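## Task

Grasp the bottle whose cap is green, raise it higher than half of its own height, and keep it up there and upright through to the end of the scene. Other bottles may be shoved aside, but every one of them has to be standing when the scene ends.

## Robot and tools

Robot: one arm, a 7-joint Kinova Gen3, with a Robotiq 2F-85 two-finger gripper. The joints in column order are waist, shoulder, upper arm roll, elbow, forearm roll, wrist pitch and wrist roll. A single motor drives both fingers, and the pads stay parallel as they close. While closing, the fingertips travel roughly 13 mm farther out from the wrist, so keep that much clearance above the table.

Scene frame: the origin is on the tabletop straight under the arm's base. +z is up, and +y points left when you face along +x. The base may sit slightly tilted relative to the table. In the gripper frames robotiq_pinch and robotiq_tcp, +z runs out along the fingers and +y is the line on which the pads close.

execute_actions: the argument actions is a list holding one item or none. An empty list sends nothing and just reports the current state. An item with rows is a motion. rows is one list with one row per control step (1/30 s), at most 15 rows. steps is at most 15 and defaults to 15; if rows are fewer than steps, the final row repeats. An item with only steps, up to 300, is a wait. It returns once that many steps have passed since the previous result, and your reply time counts toward them. The optional pictures flag turns the camera images on or off. If a call is refused, nothing reaches the robot.

Each row has 10 numbers, each within [-1, 1], for the single arm. The first 7 are joint offsets in column order. They are not absolute angles. Each is measured from the joint angles in the most recent result that reports them, not from the previous row. Before any result in the scene has reported angles, and for later calls in the same reply, they count from where the arm is when the action begins. Scale: 1.0 equals 0.9985 rad for joints 1-4 and 0.8765 rad for joints 5-7. So an all-zero joint part pulls the arm back to those reference angles; it does not hold the arm still.

The stated joint ranges in rad are: waist ±6.283, shoulder ±2.250, upper arm roll ±6.283, elbow ±2.580, forearm roll ±6.283, wrist pitch ±2.100, wrist roll ±6.283. A call is refused if it aims more than 0.013 rad beyond a stated end. The real ends can differ by up to 0.013 rad, and targets past them are clipped.

The last 3 numbers control the gripper and are absolute settings, not offsets:
- gripper/position: +1 is fully open (85 mm). Near -0.8 the pads touch. -1 closes until something blocks the fingers.
- gripper/force_limit: the pad force on a 40 mm object is about 20 N at -1, 128 N at 0 and 235 N at +1.
- gripper/speed: about 20 mm/s at -1, 85 at 0 and 150 at +1. Faster closing adds some grip force.
A new force_limit or speed only takes effect once position changes by at least 0.01. To loosen a grip, open first and then close again.

Motion: joint speeds are capped. Each joint target is kept within 0.304 rad (joints 1-4) or 0.266 rad (joints 5-7) of the measured angle. Targets that would move the gripper more than 70 mm from where it is are scaled back. Large moves therefore take several calls and may still be short when the result arrives. Between calls the arm keeps heading for the last target you sent, until it stalls or a step is HELD.

To grip: send position -1 and keep sending it. Confirm that object_status equals 2.

Result lines:
- Joint positions (rad) and Joint velocities (rad/s), in column order.
- Joint torques: these carry per-unit offsets and noise.
- object_status: 0 moving; 1 blocked while opening; 2 blocked while closing, meaning it is holding; 3 reached the target or fully shut. Any new position value resets it to 0 for a short while.
- position_measured: gripper counts. 3 is fully open, about 78 is 60 mm, 130 is 40 mm, 180 is 20 mm, 230 is pads touching.
- "joint sent to its limit": a target was clipped at a joint end. It may refer to an earlier action.
- "joint command not followed": the clearance check changed the targets. Mounting blocks and posts count as part of the arm.
- HELD: the steps whose row was not sent, in whole or in part.
- TORQUE FAULT: a joint reached its load limit (48.6 N m for joints 1-4, 30.6 for joints 5-7, a held object's weight included). The arm stops for 10 s and the rest of the call is dropped.
- MOTOR HOT: a motor is at 60 °C or more.
- OVER-TEMPERATURE FAULT: a motor reached 75 °C. The arm then brakes only weakly and sinks. Don't hold loads longer than needed.

Cameras: cam_low and cam_wrist, each 504x504 and returned in that order. Pinhole intrinsics with radial distortion are given. The wrist camera is near the frame wrist_camera_optical (+z forward, +x right, +y down in the image), give or take about 24 mm and 11°.

zoom_image: pass camera ("cam_low" or "cam_wrist") and region [x0, y0, x1, y1] in pixels of that camera's most recent image, with (0,0) at the top left. The region can be at most 504 by 504. It returns a closer view.

read_manual: takes an optional section, "licences". It returns the URDF licence texts and does not move anything.

finished_scene: takes scene, the integer number of the current scene. It ends that scene irreversibly, reports whether the goal was met and gives the next task. Replying without calling a tool ends all remaining scenes.

Cautions: something may occasionally tug briefly on the held bottle, so grip firmly. Do not knock, drop or push anything off the table. Every bottle that is not being lifted must be left standing. Avoid slamming into things, hard hits, hard pushing and joint faults. Keep the lifted bottle upright and raised until you call finished_scene.

Each tool is called after ">>>" as name([rows], argument=value, ...), one row to a line, values as JSON.

## Session

>>> execute_actions(actions=[])

Scene clock: 0.00 s of 3900.00 s.
position_measured=3 object_status=3
Joint positions: [ 1.158  0.829  0.311  1.894 -0.799  0.95   0.27 ]
Joint velocities: [ 0.001  0.     0.001  0.    -0.    -0.     0.001]
Joint torques (N m, as the joint torque sensors report them, + toward a larger angle): no reading
Motor temperatures (°C, as the motors report them): [31 31 32 34 42 38 41]

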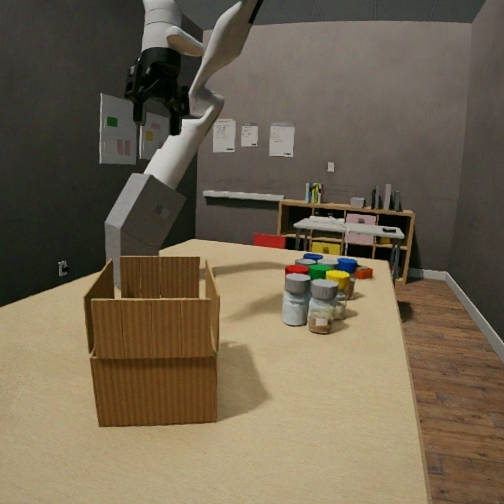

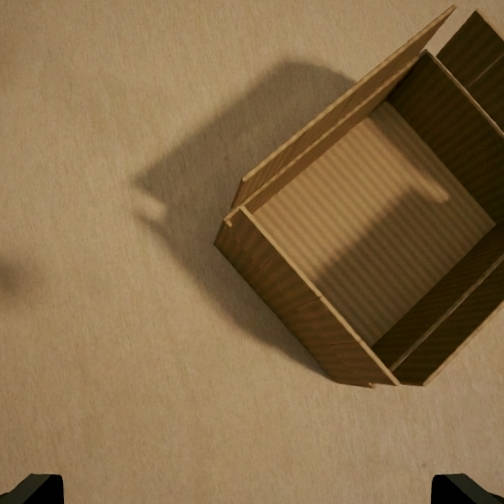

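>>> execute_actions([
  {"rows":[[-1,-0.33,-0.311,-0.194,0.2,-0.27,0,1,0,0]]},
], pictures=false)

>>> execute_actions([
  {"steps":60},
])

Scene clock: 2.93 s of 3900.00 s.
position_measured=3 object_status=3
Joint positions: [ 0.936  0.65   0.143  1.788 -0.703  0.82   0.27 ]
Joint velocities: [-0.545 -0.298 -0.286 -0.178  0.159 -0.216 -0.001]
Joint torques (N m, as the joint torque sensors report them, + toward a larger angle): [  7.96 -14.31   5.37  -7.05  -0.04  -0.58   0.61]
Motor temperatures (°C, as the motors report them): [31 31 32 34 42 38 41]
Steps of this call (steps 1 to 73: nothing new was sent; steps 74 to 88: all 15 steps of this action). Readings (joint positions | what the end effector reports):
74: [1.157 0.828 0.311 1.894 -0.798 0.949 0.270] | position_measured=3 object_status=3
75: [1.150 0.822 0.307 1.891 -0.795 0.945 0.270] | position_measured=3 object_status=3
77: [1.121 0.793 0.283 1.875 -0.779 0.924 0.270] | position_measured=3 object_status=3
81: [1.056 0.732 0.222 1.837 -0.747 0.880 0.270] | position_measured=3 object_status=3
88: the state above

Scene clock: 4.93 s of 3900.00 s.
position_measured=3 object_status=3
Joint positions: [ 0.16   0.5    0.001  1.701 -0.624  0.713  0.27 ]
Joint velocities: [-0.001  0.001  0.001  0.001 -0.001 -0.001  0.001]
Joint torques (N m, as the joint torque sensors report them, + toward a larger angle): [  8.14 -17.2    5.24  -5.65   0.38  -0.38   0.47]
Motor temperatures (°C, as the motors report them): [31 31 32 34 42 38 41]
Steps of this call (steps 1 to 60: the robot went on to your last target). Readings (joint positions | what the end effector reports):
1: [0.917 0.641 0.134 1.782 -0.698 0.813 0.270] | position_measured=3 object_status=3
2: [0.899 0.632 0.125 1.777 -0.693 0.806 0.270] | position_measured=3 object_status=3
4: [0.861 0.615 0.109 1.766 -0.684 0.794 0.270] | position_measured=3 object_status=3
8: [0.782 0.586 0.081 1.749 -0.669 0.773 0.270] | position_measured=3 object_status=3
60: the state above
The arm was judged still, so your last target was given up. Only a new action makes it travel on or press farther. Fingers that are still opening or closing keep moving.

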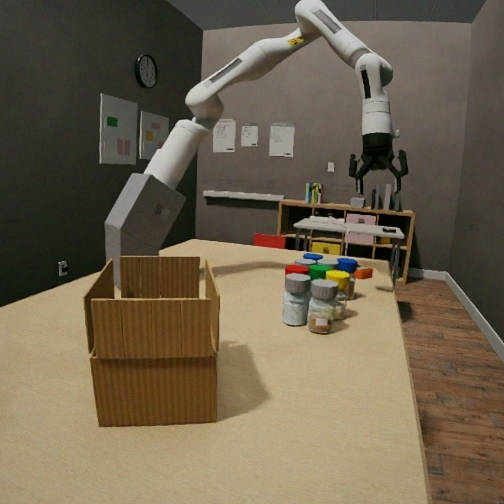

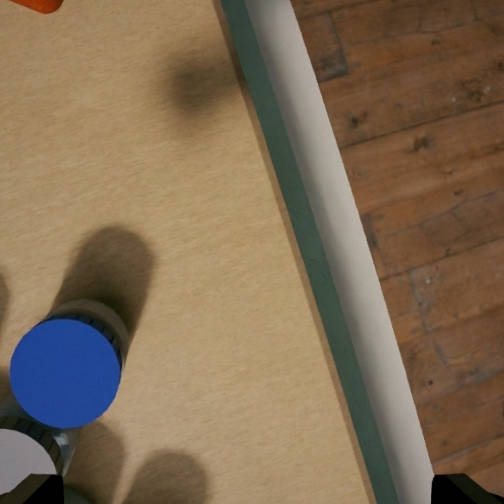

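>>> execute_actions([
  {"rows":[[0.17,-0.095,0,0.494,-0.422,-0.204,0.55,1,0,0]]},
], pictures=false)

>>> execute_actions([
  {"steps":30},
])

Scene clock: 7.77 s of 3900.00 s.
position_measured=3 object_status=3
Joint positions: [ 0.3    0.421  0.001  2.067 -0.914  0.564  0.608]
Joint velocities: [ 0.194 -0.107 -0.     0.841 -0.528 -0.2    0.935]
Joint torques (N m, as the joint torque sensors report them, + toward a larger angle): [  7.   -14.1    4.81  -4.55  -0.03  -0.22   0.59]
Motor temperatures (°C, as the motors report them): [32 31 32 34 42 38 41]
Steps of this call (steps 1 to 70: nothing new was sent; steps 71 to 85: all 15 steps of this action). Readings (joint positions | what the end effector reports):
71: [0.161 0.499 0.000 1.702 -0.625 0.713 0.270] | position_measured=3 object_status=3
72: [0.164 0.497 -0.000 1.707 -0.629 0.710 0.275] | position_measured=3 object_status=3
74: [0.181 0.487 -0.001 1.734 -0.653 0.694 0.298] | position_measured=3 object_status=3
78: [0.241 0.454 0.001 1.851 -0.756 0.630 0.401] | position_measured=3 object_status=3
85: the state above

Scene clock: 8.77 s of 3900.00 s.
position_measured=3 object_status=3
Joint positions: [ 0.329  0.405  0.001  2.194 -0.994  0.534  0.752]
Joint velocities: [ 0.001  0.002 -0.    -0.    -0.    -0.     0.   ]
Joint torques (N m, as the joint torque sensors report them, + toward a larger angle): [  6.57 -12.37   4.66  -3.59   0.18  -0.33   0.56]
Motor temperatures (°C, as the motors report them): [32 31 32 34 42 38 41]
Steps of this call (steps 1 to 30: the robot went on to your last target). Readings (joint positions | what the end effector reports):
1: [0.306 0.418 0.001 2.094 -0.931 0.558 0.639] | position_measured=3 object_status=3
2: [0.312 0.415 0.001 2.119 -0.947 0.552 0.667] | position_measured=3 object_status=3
4: [0.320 0.410 0.001 2.159 -0.972 0.543 0.713] | position_measured=3 object_status=3
8: [0.327 0.407 0.001 2.191 -0.992 0.535 0.749] | position_measured=3 object_status=3
30: the state above
The arm was judged still, so your last target was given up. Only a new action makes it travel on or press farther. Fingers that are still opening or closing keep moving.

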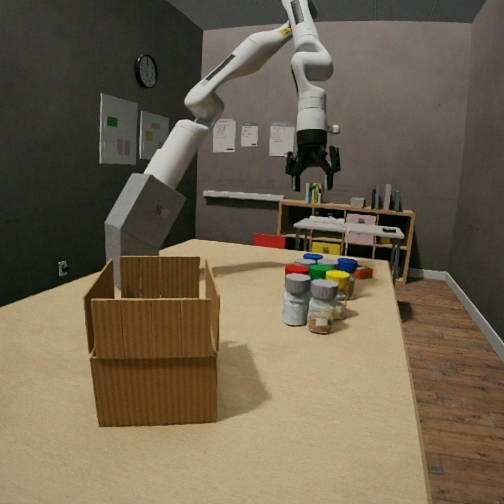

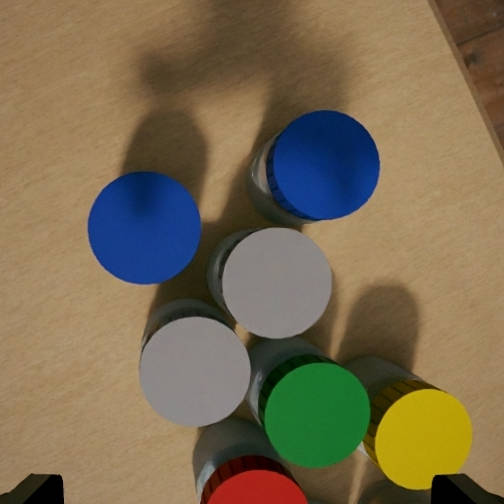

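>>> execute_actions([
  {"rows":[[-0.038,0.274,0,-0.094,-0.382,-0.1,0.93,0.6,0,0]]},
], pictures=false)

>>> execute_actions([
  {"steps":30},
])

>>> zoom_image(camera="cam_low", region=[240,170,400,340])

Scene clock: 10.97 s of 3900.00 s.
position_measured=53 object_status=0
Joint positions: [ 0.295  0.656  0.001  2.107 -1.301  0.453  1.189]
Joint velocities: [-0.024  0.178 -0.001 -0.059 -0.252 -0.053  1.217]
Joint torques (N m, as the joint torque sensors report them, + toward a larger angle): [  8.27 -15.96   5.01  -1.85  -0.24  -0.2    0.5 ]
Motor temperatures (°C, as the motors report them): [32 31 32 34 42 38 41]
Steps of this call (steps 1 to 51: nothing new was sent; steps 52 to 66: all 15 steps of this action). Readings (joint positions | what the end effector reports):
52: [0.329 0.406 0.001 2.194 -0.994 0.534 0.753] | position_measured=3 object_status=0
53: [0.328 0.413 0.001 2.192 -0.999 0.533 0.757] | position_measured=4 object_status=0
55: [0.324 0.443 0.001 2.182 -1.025 0.524 0.783] | position_measured=15 object_status=0
59: [0.309 0.555 0.001 2.144 -1.145 0.488 0.905] | position_measured=43 object_status=0
66: the state above

Scene clock: 11.97 s of 3900.00 s.
position_measured=53 object_status=3
Joint positions: [ 0.292  0.679  0.001  2.1   -1.329  0.447  1.567]
Joint velocities: [-0.001  0.001  0.     0.     0.001  0.001 -0.001]
Joint torques (N m, as the joint torque sensors report them, + toward a larger angle): [  7.87 -15.01   5.07  -1.91   0.26  -0.15   0.58]
Motor temperatures (°C, as the motors report them): [32 31 32 34 42 38 41]
Steps of this call (steps 1 to 30: the robot went on to your last target). Readings (joint positions | what the end effector reports):
1: [0.294 0.661 0.001 2.105 -1.309 0.451 1.229] | position_measured=53 object_status=0
2: [0.293 0.665 0.001 2.104 -1.314 0.450 1.270] | position_measured=53 object_status=0
4: [0.293 0.671 0.001 2.102 -1.321 0.448 1.351] | position_measured=53 object_status=0
8: [0.292 0.677 0.001 2.100 -1.327 0.447 1.506] | position_measured=53 object_status=3
30: the state above
The arm was judged still, so your last target was given up. Only a new action makes it travel on or press farther. Fingers that are still opening or closing keep moving.

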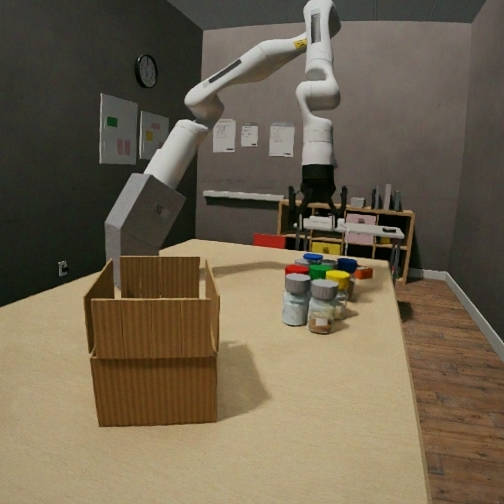

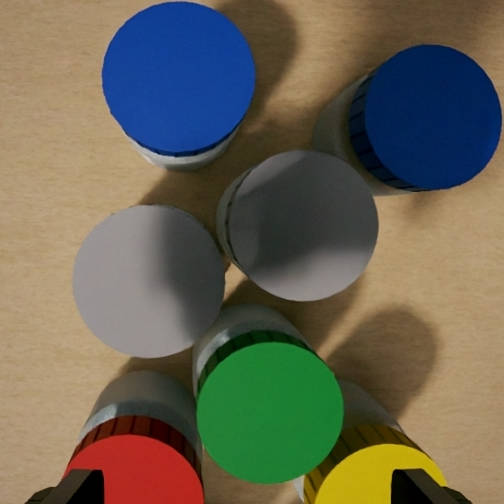

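Region (240, 170, 400, 340) of cam_low's 504x504 image, scaled by 2.965, with more detail than that image has; it fills the left 474 columns of this view, and the rest is white.

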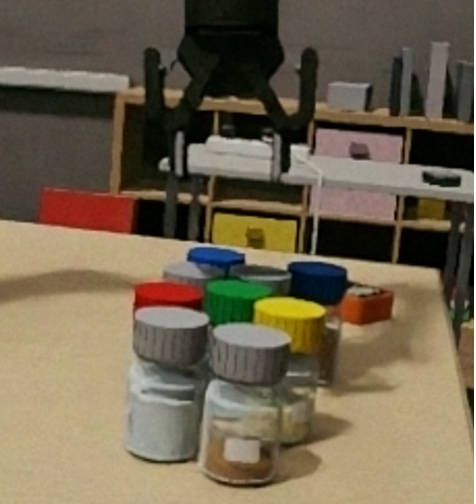

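>>> execute_actions([
  {"rows":[[-0.08,0.112,0,-0.045,-0.244,-0.04,0.143,0.35,0,0]]},
], pictures=false)

>>> execute_actions([
  {"steps":15},
])

>>> zoom_image(camera="cam_low", region=[240,170,400,340])

Scene clock: 14.90 s of 3900.00 s.
position_measured=85 object_status=0
Joint positions: [ 0.213  0.789  0.001  2.055 -1.542  0.412  1.692]
Joint velocities: [-0.012  0.016 -0.001 -0.002 -0.007 -0.002  0.005]
Joint torques (N m, as the joint torque sensors report them, + toward a larger angle): [  8.72 -15.9    4.75  -0.8    0.3   -0.26   0.75]
Motor temperatures (°C, as the motors report them): [32 31 32 34 42 38 41]
Steps of this call (steps 1 to 73: nothing new was sent; steps 74 to 88: all 15 steps of this action). Readings (joint positions | what the end effector reports):
74: [0.290 0.680 0.001 2.100 -1.330 0.446 1.568] | position_measured=53 object_status=0
75: [0.285 0.687 0.002 2.097 -1.339 0.445 1.573] | position_measured=55 object_status=0
77: [0.264 0.717 0.002 2.086 -1.390 0.436 1.603] | position_measured=65 object_status=0
81: [0.222 0.775 -0.000 2.061 -1.516 0.416 1.677] | position_measured=83 object_status=0
88: the state above

Scene clock: 15.40 s of 3900.00 s.
position_measured=85 object_status=3
Joint positions: [ 0.212  0.79   0.001  2.055 -1.542  0.412  1.692]
Joint velocities: [-0.001 -0.    -0.    -0.    -0.    -0.001  0.   ]
Joint torques (N m, as the joint torque sensors report them, + toward a larger angle): [  8.22 -15.85   4.92  -1.08   0.29  -0.12   0.52]
Motor temperatures (°C, as the motors report them): [32 31 32 34 42 38 41]
Steps of this call (steps 1 to 15: the robot went on to your last target). Readings (joint positions | what the end effector reports):
1: [0.213 0.789 0.001 2.055 -1.542 0.412 1.692] | position_measured=85 object_status=0
2: [0.212 0.789 0.001 2.055 -1.542 0.412 1.692] | position_measured=85 object_status=3
4: [0.212 0.790 0.001 2.055 -1.542 0.412 1.692] | position_measured=85 object_status=3
8: [0.212 0.790 0.001 2.055 -1.542 0.412 1.692] | position_measured=85 object_status=3
15: the state above
The arm was judged still, so your last target was given up. Only a new action makes it travel on or press farther. Fingers that are still opening or closing keep moving.

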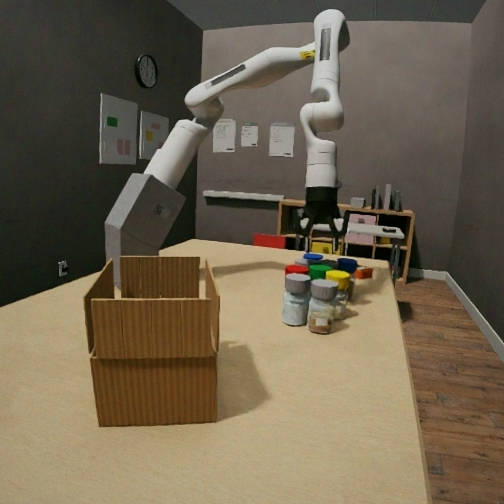

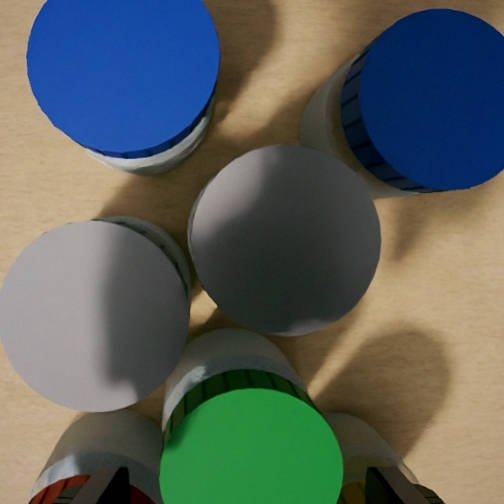

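Region (240, 170, 400, 340) of cam_low's 504x504 image, scaled by 2.965, with more detail than that image has; it fills the left 474 columns of this view, and the rest is white.

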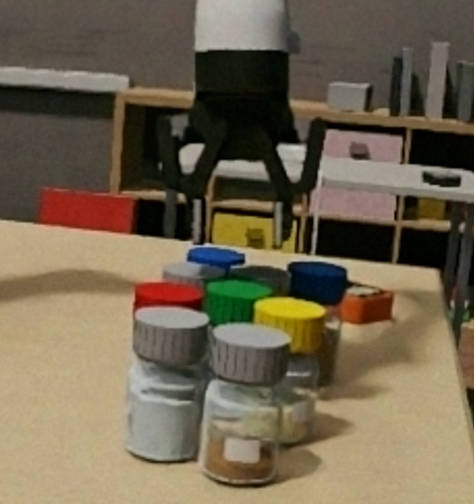

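>>> execute_actions([
  {"rows":[[-0.042,0.034,0,-0.0123,-0.102,-0.013,0.051,0.35,0,0]]},
])

>>> zoom_image(camera="cam_low", region=[240,170,400,340])

Scene clock: 17.77 s of 3900.00 s.
position_measured=85 object_status=3
Joint positions: [ 0.17   0.824  0.001  2.043 -1.632  0.4    1.737]
Joint velocities: [-0.005  0.004  0.    -0.001 -0.005  0.     0.002]
Joint torques (N m, as the joint torque sensors report them, + toward a larger angle): [  8.58 -15.91   4.82  -0.66  -0.06  -0.33   0.66]
Motor temperatures (°C, as the motors report them): [32 31 32 34 42 38 41]
Steps of this call (steps 1 to 56: nothing new was sent; steps 57 to 71: all 15 steps of this action). Readings (joint positions | what the end effector reports):
57: [0.210 0.791 0.001 2.055 -1.544 0.411 1.693] | position_measured=85 object_status=3
58: [0.204 0.796 0.002 2.053 -1.553 0.410 1.698] | position_measured=85 object_status=3
60: [0.186 0.811 0.001 2.048 -1.592 0.405 1.717] | position_measured=85 object_status=3
64: [0.174 0.821 0.000 2.044 -1.627 0.401 1.735] | position_measured=85 object_status=3
71: the state above

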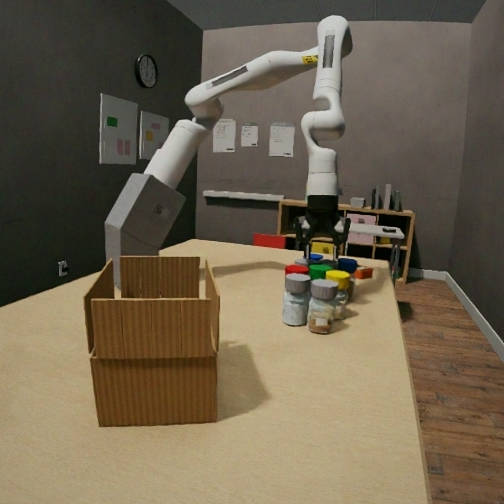

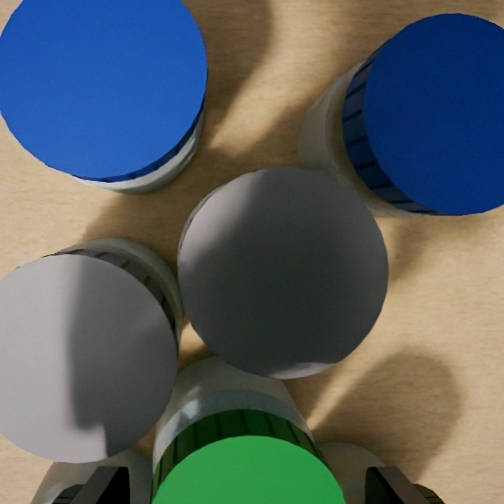

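Region (240, 170, 400, 340) of cam_low's 504x504 image, scaled by 2.965, with more detail than that image has; it fills the left 474 columns of this view, and the rest is white.

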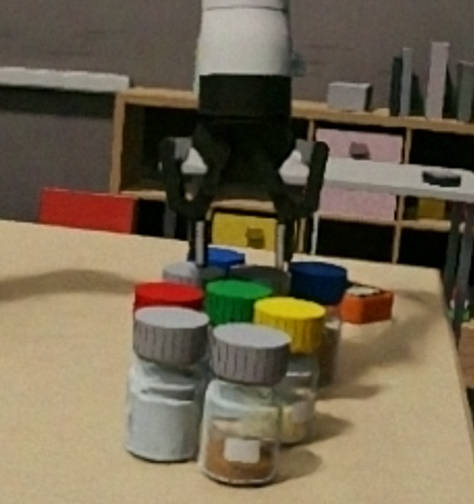

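>>> execute_actions([
  {"rows":[[0.002,0.015,0,-0.007,-0.02,0,0.02,0.35,0,0],[0.002,0.015,0,-0.007,-0.02,0,0.02,0.35,0,0],[0.002,0.015,0,-0.007,-0.02,0,0.02,0.35,0,0],[0.002,0.015,0,-0.007,-0.02,0,0.02,0.35,0,0],[-0.01,0.045,0,-0.022,-0.075,0,0.06,0.35,0,0],[-0.01,0.045,0,-0.022,-0.075,0,0.06,0.35,0,0],[-0.01,0.045,0,-0.022,-0.075,0,0.06,0.35,0,0],[-0.022,0.0765,0,-0.037,-0.131,0,0.098,0.35,0,0]]},
])

>>> zoom_image(camera="cam_low", region=[240,170,400,340])

Scene clock: 19.73 s of 3900.00 s.
position_measured=85 object_status=3
Joint positions: [ 0.15   0.896  0.     2.007 -1.743  0.4    1.82 ]
Joint velocities: [-0.013  0.035  0.003 -0.017 -0.048  0.     0.032]
Joint torques (N m, as the joint torque sensors report them, + toward a larger angle): [  8.58 -16.57   4.72  -0.44   0.26  -0.2    0.61]
Motor temperatures (°C, as the motors report them): [32 31 32 34 42 38 41]
Steps of this call (steps 1 to 15: the robot went on to your last target; steps 16 to 44: nothing new was sent; steps 45 to 59: all 15 steps of this action). Readings (joint positions | what the end effector reports):
45: [0.170 0.826 0.001 2.042 -1.633 0.400 1.738] | position_measured=85 object_status=3
46: [0.171 0.830 0.000 2.041 -1.637 0.401 1.742] | position_measured=85 object_status=3
48: [0.171 0.835 0.001 2.038 -1.644 0.400 1.749] | position_measured=85 object_status=3
52: [0.163 0.859 0.001 2.026 -1.680 0.400 1.776] | position_measured=85 object_status=3
59: the state above

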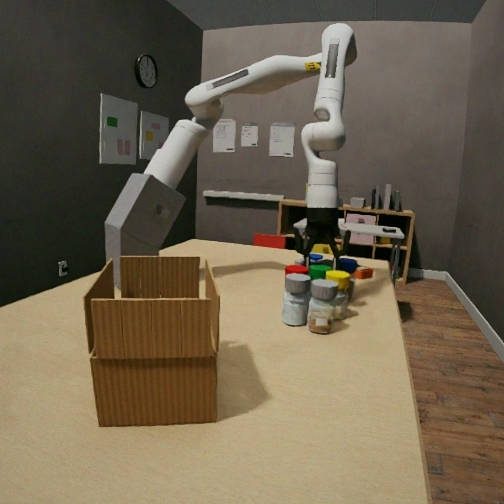

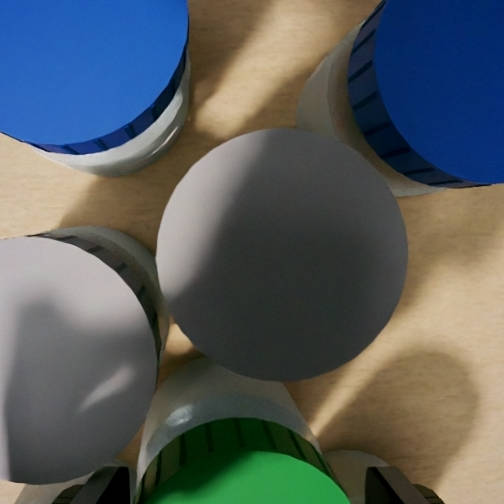

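Region (240, 170, 400, 340) of cam_low's 504x504 image, scaled by 2.965, with more detail than that image has; it fills the left 474 columns of this view, and the rest is white.

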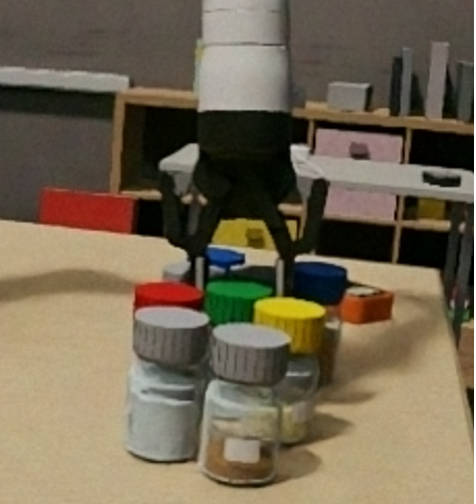

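The fingers are in. I'll go slightly deeper, shift toward the cap's centre, and close.

>>> execute_actions([
  {"rows":[[0.002,0.022,0,-0.01,-0.03,0,0.03,0.35,0,0]],"steps":10},
], pictures=false)

>>> execute_actions([
  {"rows":[[0,0,0,0,0,0,0,-1,-0.3,-0.5]]},
], pictures=false)

>>> execute_actions([
  {"rows":[[0.095,-0.21,0,0.095,0.4,0.03,-0.27,-1,-0.3,-0.5]]},
], pictures=false)

>>> execute_actions([
  {"steps":20},
])

Scene clock: 21.20 s of 3900.00 s.
position_measured=85 object_status=3
Joint positions: [ 0.152  0.917  0.     1.998 -1.769  0.4    1.846]
Joint velocities: [ 0.002  0.007 -0.001 -0.002 -0.009  0.001  0.007]
Joint torques (N m, as the joint torque sensors report them, + toward a larger angle): [  8.56 -16.6    4.9   -0.03   0.05  -0.35   0.51]
Motor temperatures (°C, as the motors report them): [32 31 32 34 42 38 41]
Steps of this call (steps 1 to 15: the robot went on to your last target; steps 16 to 34: nothing new was sent; steps 35 to 44: all 10 steps of this action). Readings (joint positions | what the end effector reports):
35: [0.149 0.902 0.000 2.005 -1.747 0.401 1.824] | position_measured=85 object_status=3
36: [0.150 0.907 0.000 2.003 -1.752 0.401 1.829] | position_measured=85 object_status=3
38: [0.151 0.913 0.000 2.000 -1.762 0.400 1.839] | position_measured=85 object_status=3
42: [0.151 0.917 0.000 1.998 -1.768 0.400 1.845] | position_measured=85 object_status=3
44: the state above

Scene clock: 21.70 s of 3900.00 s.
position_measured=98 object_status=2
Joint positions: [ 0.152  0.916  0.001  1.999 -1.768  0.4    1.846]
Joint velocities: [-0.    -0.    -0.     0.    -0.    -0.     0.001]
Joint torques (N m, as the joint torque sensors report them, + toward a larger angle): [  8.26 -15.65   4.52  -1.03  -0.02  -0.13   0.63]
Motor temperatures (°C, as the motors report them): [32 31 32 34 42 38 41]
Steps of this call (steps 1 to 15: all 15 steps of this action). Readings (joint positions | what the end effector reports):
1: [0.152 0.917 0.000 1.998 -1.769 0.400 1.846] | position_measured=85 object_status=0
2: [0.152 0.917 0.000 1.998 -1.769 0.400 1.846] | position_measured=86 object_status=0
4: [0.152 0.917 0.001 1.998 -1.769 0.400 1.846] | position_measured=92 object_status=0
8: [0.152 0.916 0.001 1.999 -1.768 0.400 1.846] | position_measured=98 object_status=0
15: the state above

Scene clock: 22.20 s of 3900.00 s.
position_measured=98 object_status=2
Joint positions: [ 0.244  0.712  0.002  2.092 -1.421  0.426  1.611]
Joint velocities: [ 0.022 -0.043 -0.008  0.017  0.051  0.003 -0.023]
Joint torques (N m, as the joint torque sensors report them, + toward a larger angle): [  8.58 -16.47   5.31  -2.08   0.07  -0.4    0.73]
Motor temperatures (°C, as the motors report them): [32 31 32 34 42 38 41]
Steps of this call (steps 1 to 15: all 15 steps of this action). Readings (joint positions | what the end effector reports):
1: [0.153 0.915 0.001 1.999 -1.767 0.401 1.845] | position_measured=98 object_status=2
2: [0.156 0.909 -0.000 2.002 -1.761 0.402 1.840] | position_measured=98 object_status=2
4: [0.170 0.880 -0.001 2.014 -1.728 0.407 1.810] | position_measured=98 object_status=2
8: [0.212 0.785 0.001 2.056 -1.585 0.418 1.701] | position_measured=98 object_status=2
15: the state above

Scene clock: 22.87 s of 3900.00 s.
position_measured=98 object_status=2
Joint positions: [ 0.247  0.706  0.001  2.093 -1.418  0.427  1.61 ]
Joint velocities: [ 0.    -0.002  0.001  0.    -0.     0.     0.   ]
Joint torques (N m, as the joint torque sensors report them, + toward a larger angle): [  8.53 -16.06   5.34  -1.81   0.17  -0.37   0.59]
Motor temperatures (°C, as the motors report them): [32 31 32 34 42 38 41]
Steps of this call (steps 1 to 15: the robot went on to your last target; steps 16 to 20: nothing new was sent). Readings (joint positions | what the end effector reports):
1: [0.245 0.711 0.001 2.093 -1.420 0.426 1.610] | position_measured=98 object_status=2
2: [0.246 0.710 0.001 2.093 -1.419 0.426 1.610] | position_measured=98 object_status=2
4: [0.246 0.708 0.001 2.093 -1.418 0.426 1.610] | position_measured=98 object_status=2
8: [0.247 0.707 0.001 2.093 -1.418 0.427 1.610] | position_measured=98 object_status=2
20: the state above
The arm was judged still, so your last target was given up. Only a new action makes it travel on or press farther. Fingers that are still opening or closing keep moving.

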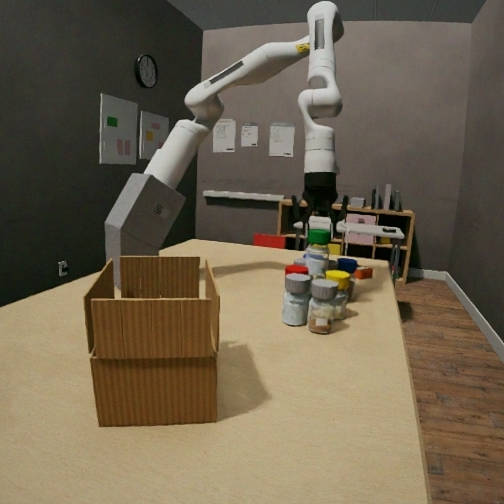

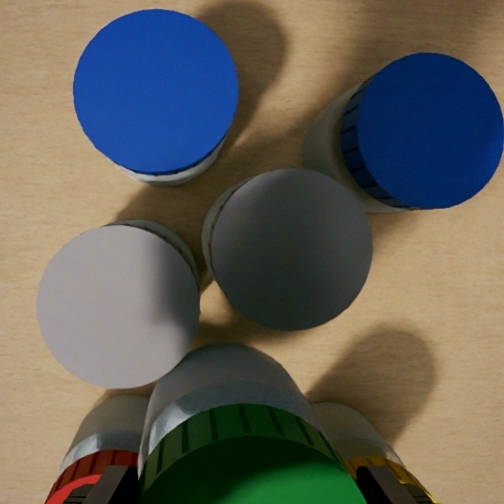

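>>> finished_scene(scene=1)

The scene is finished: the task was done.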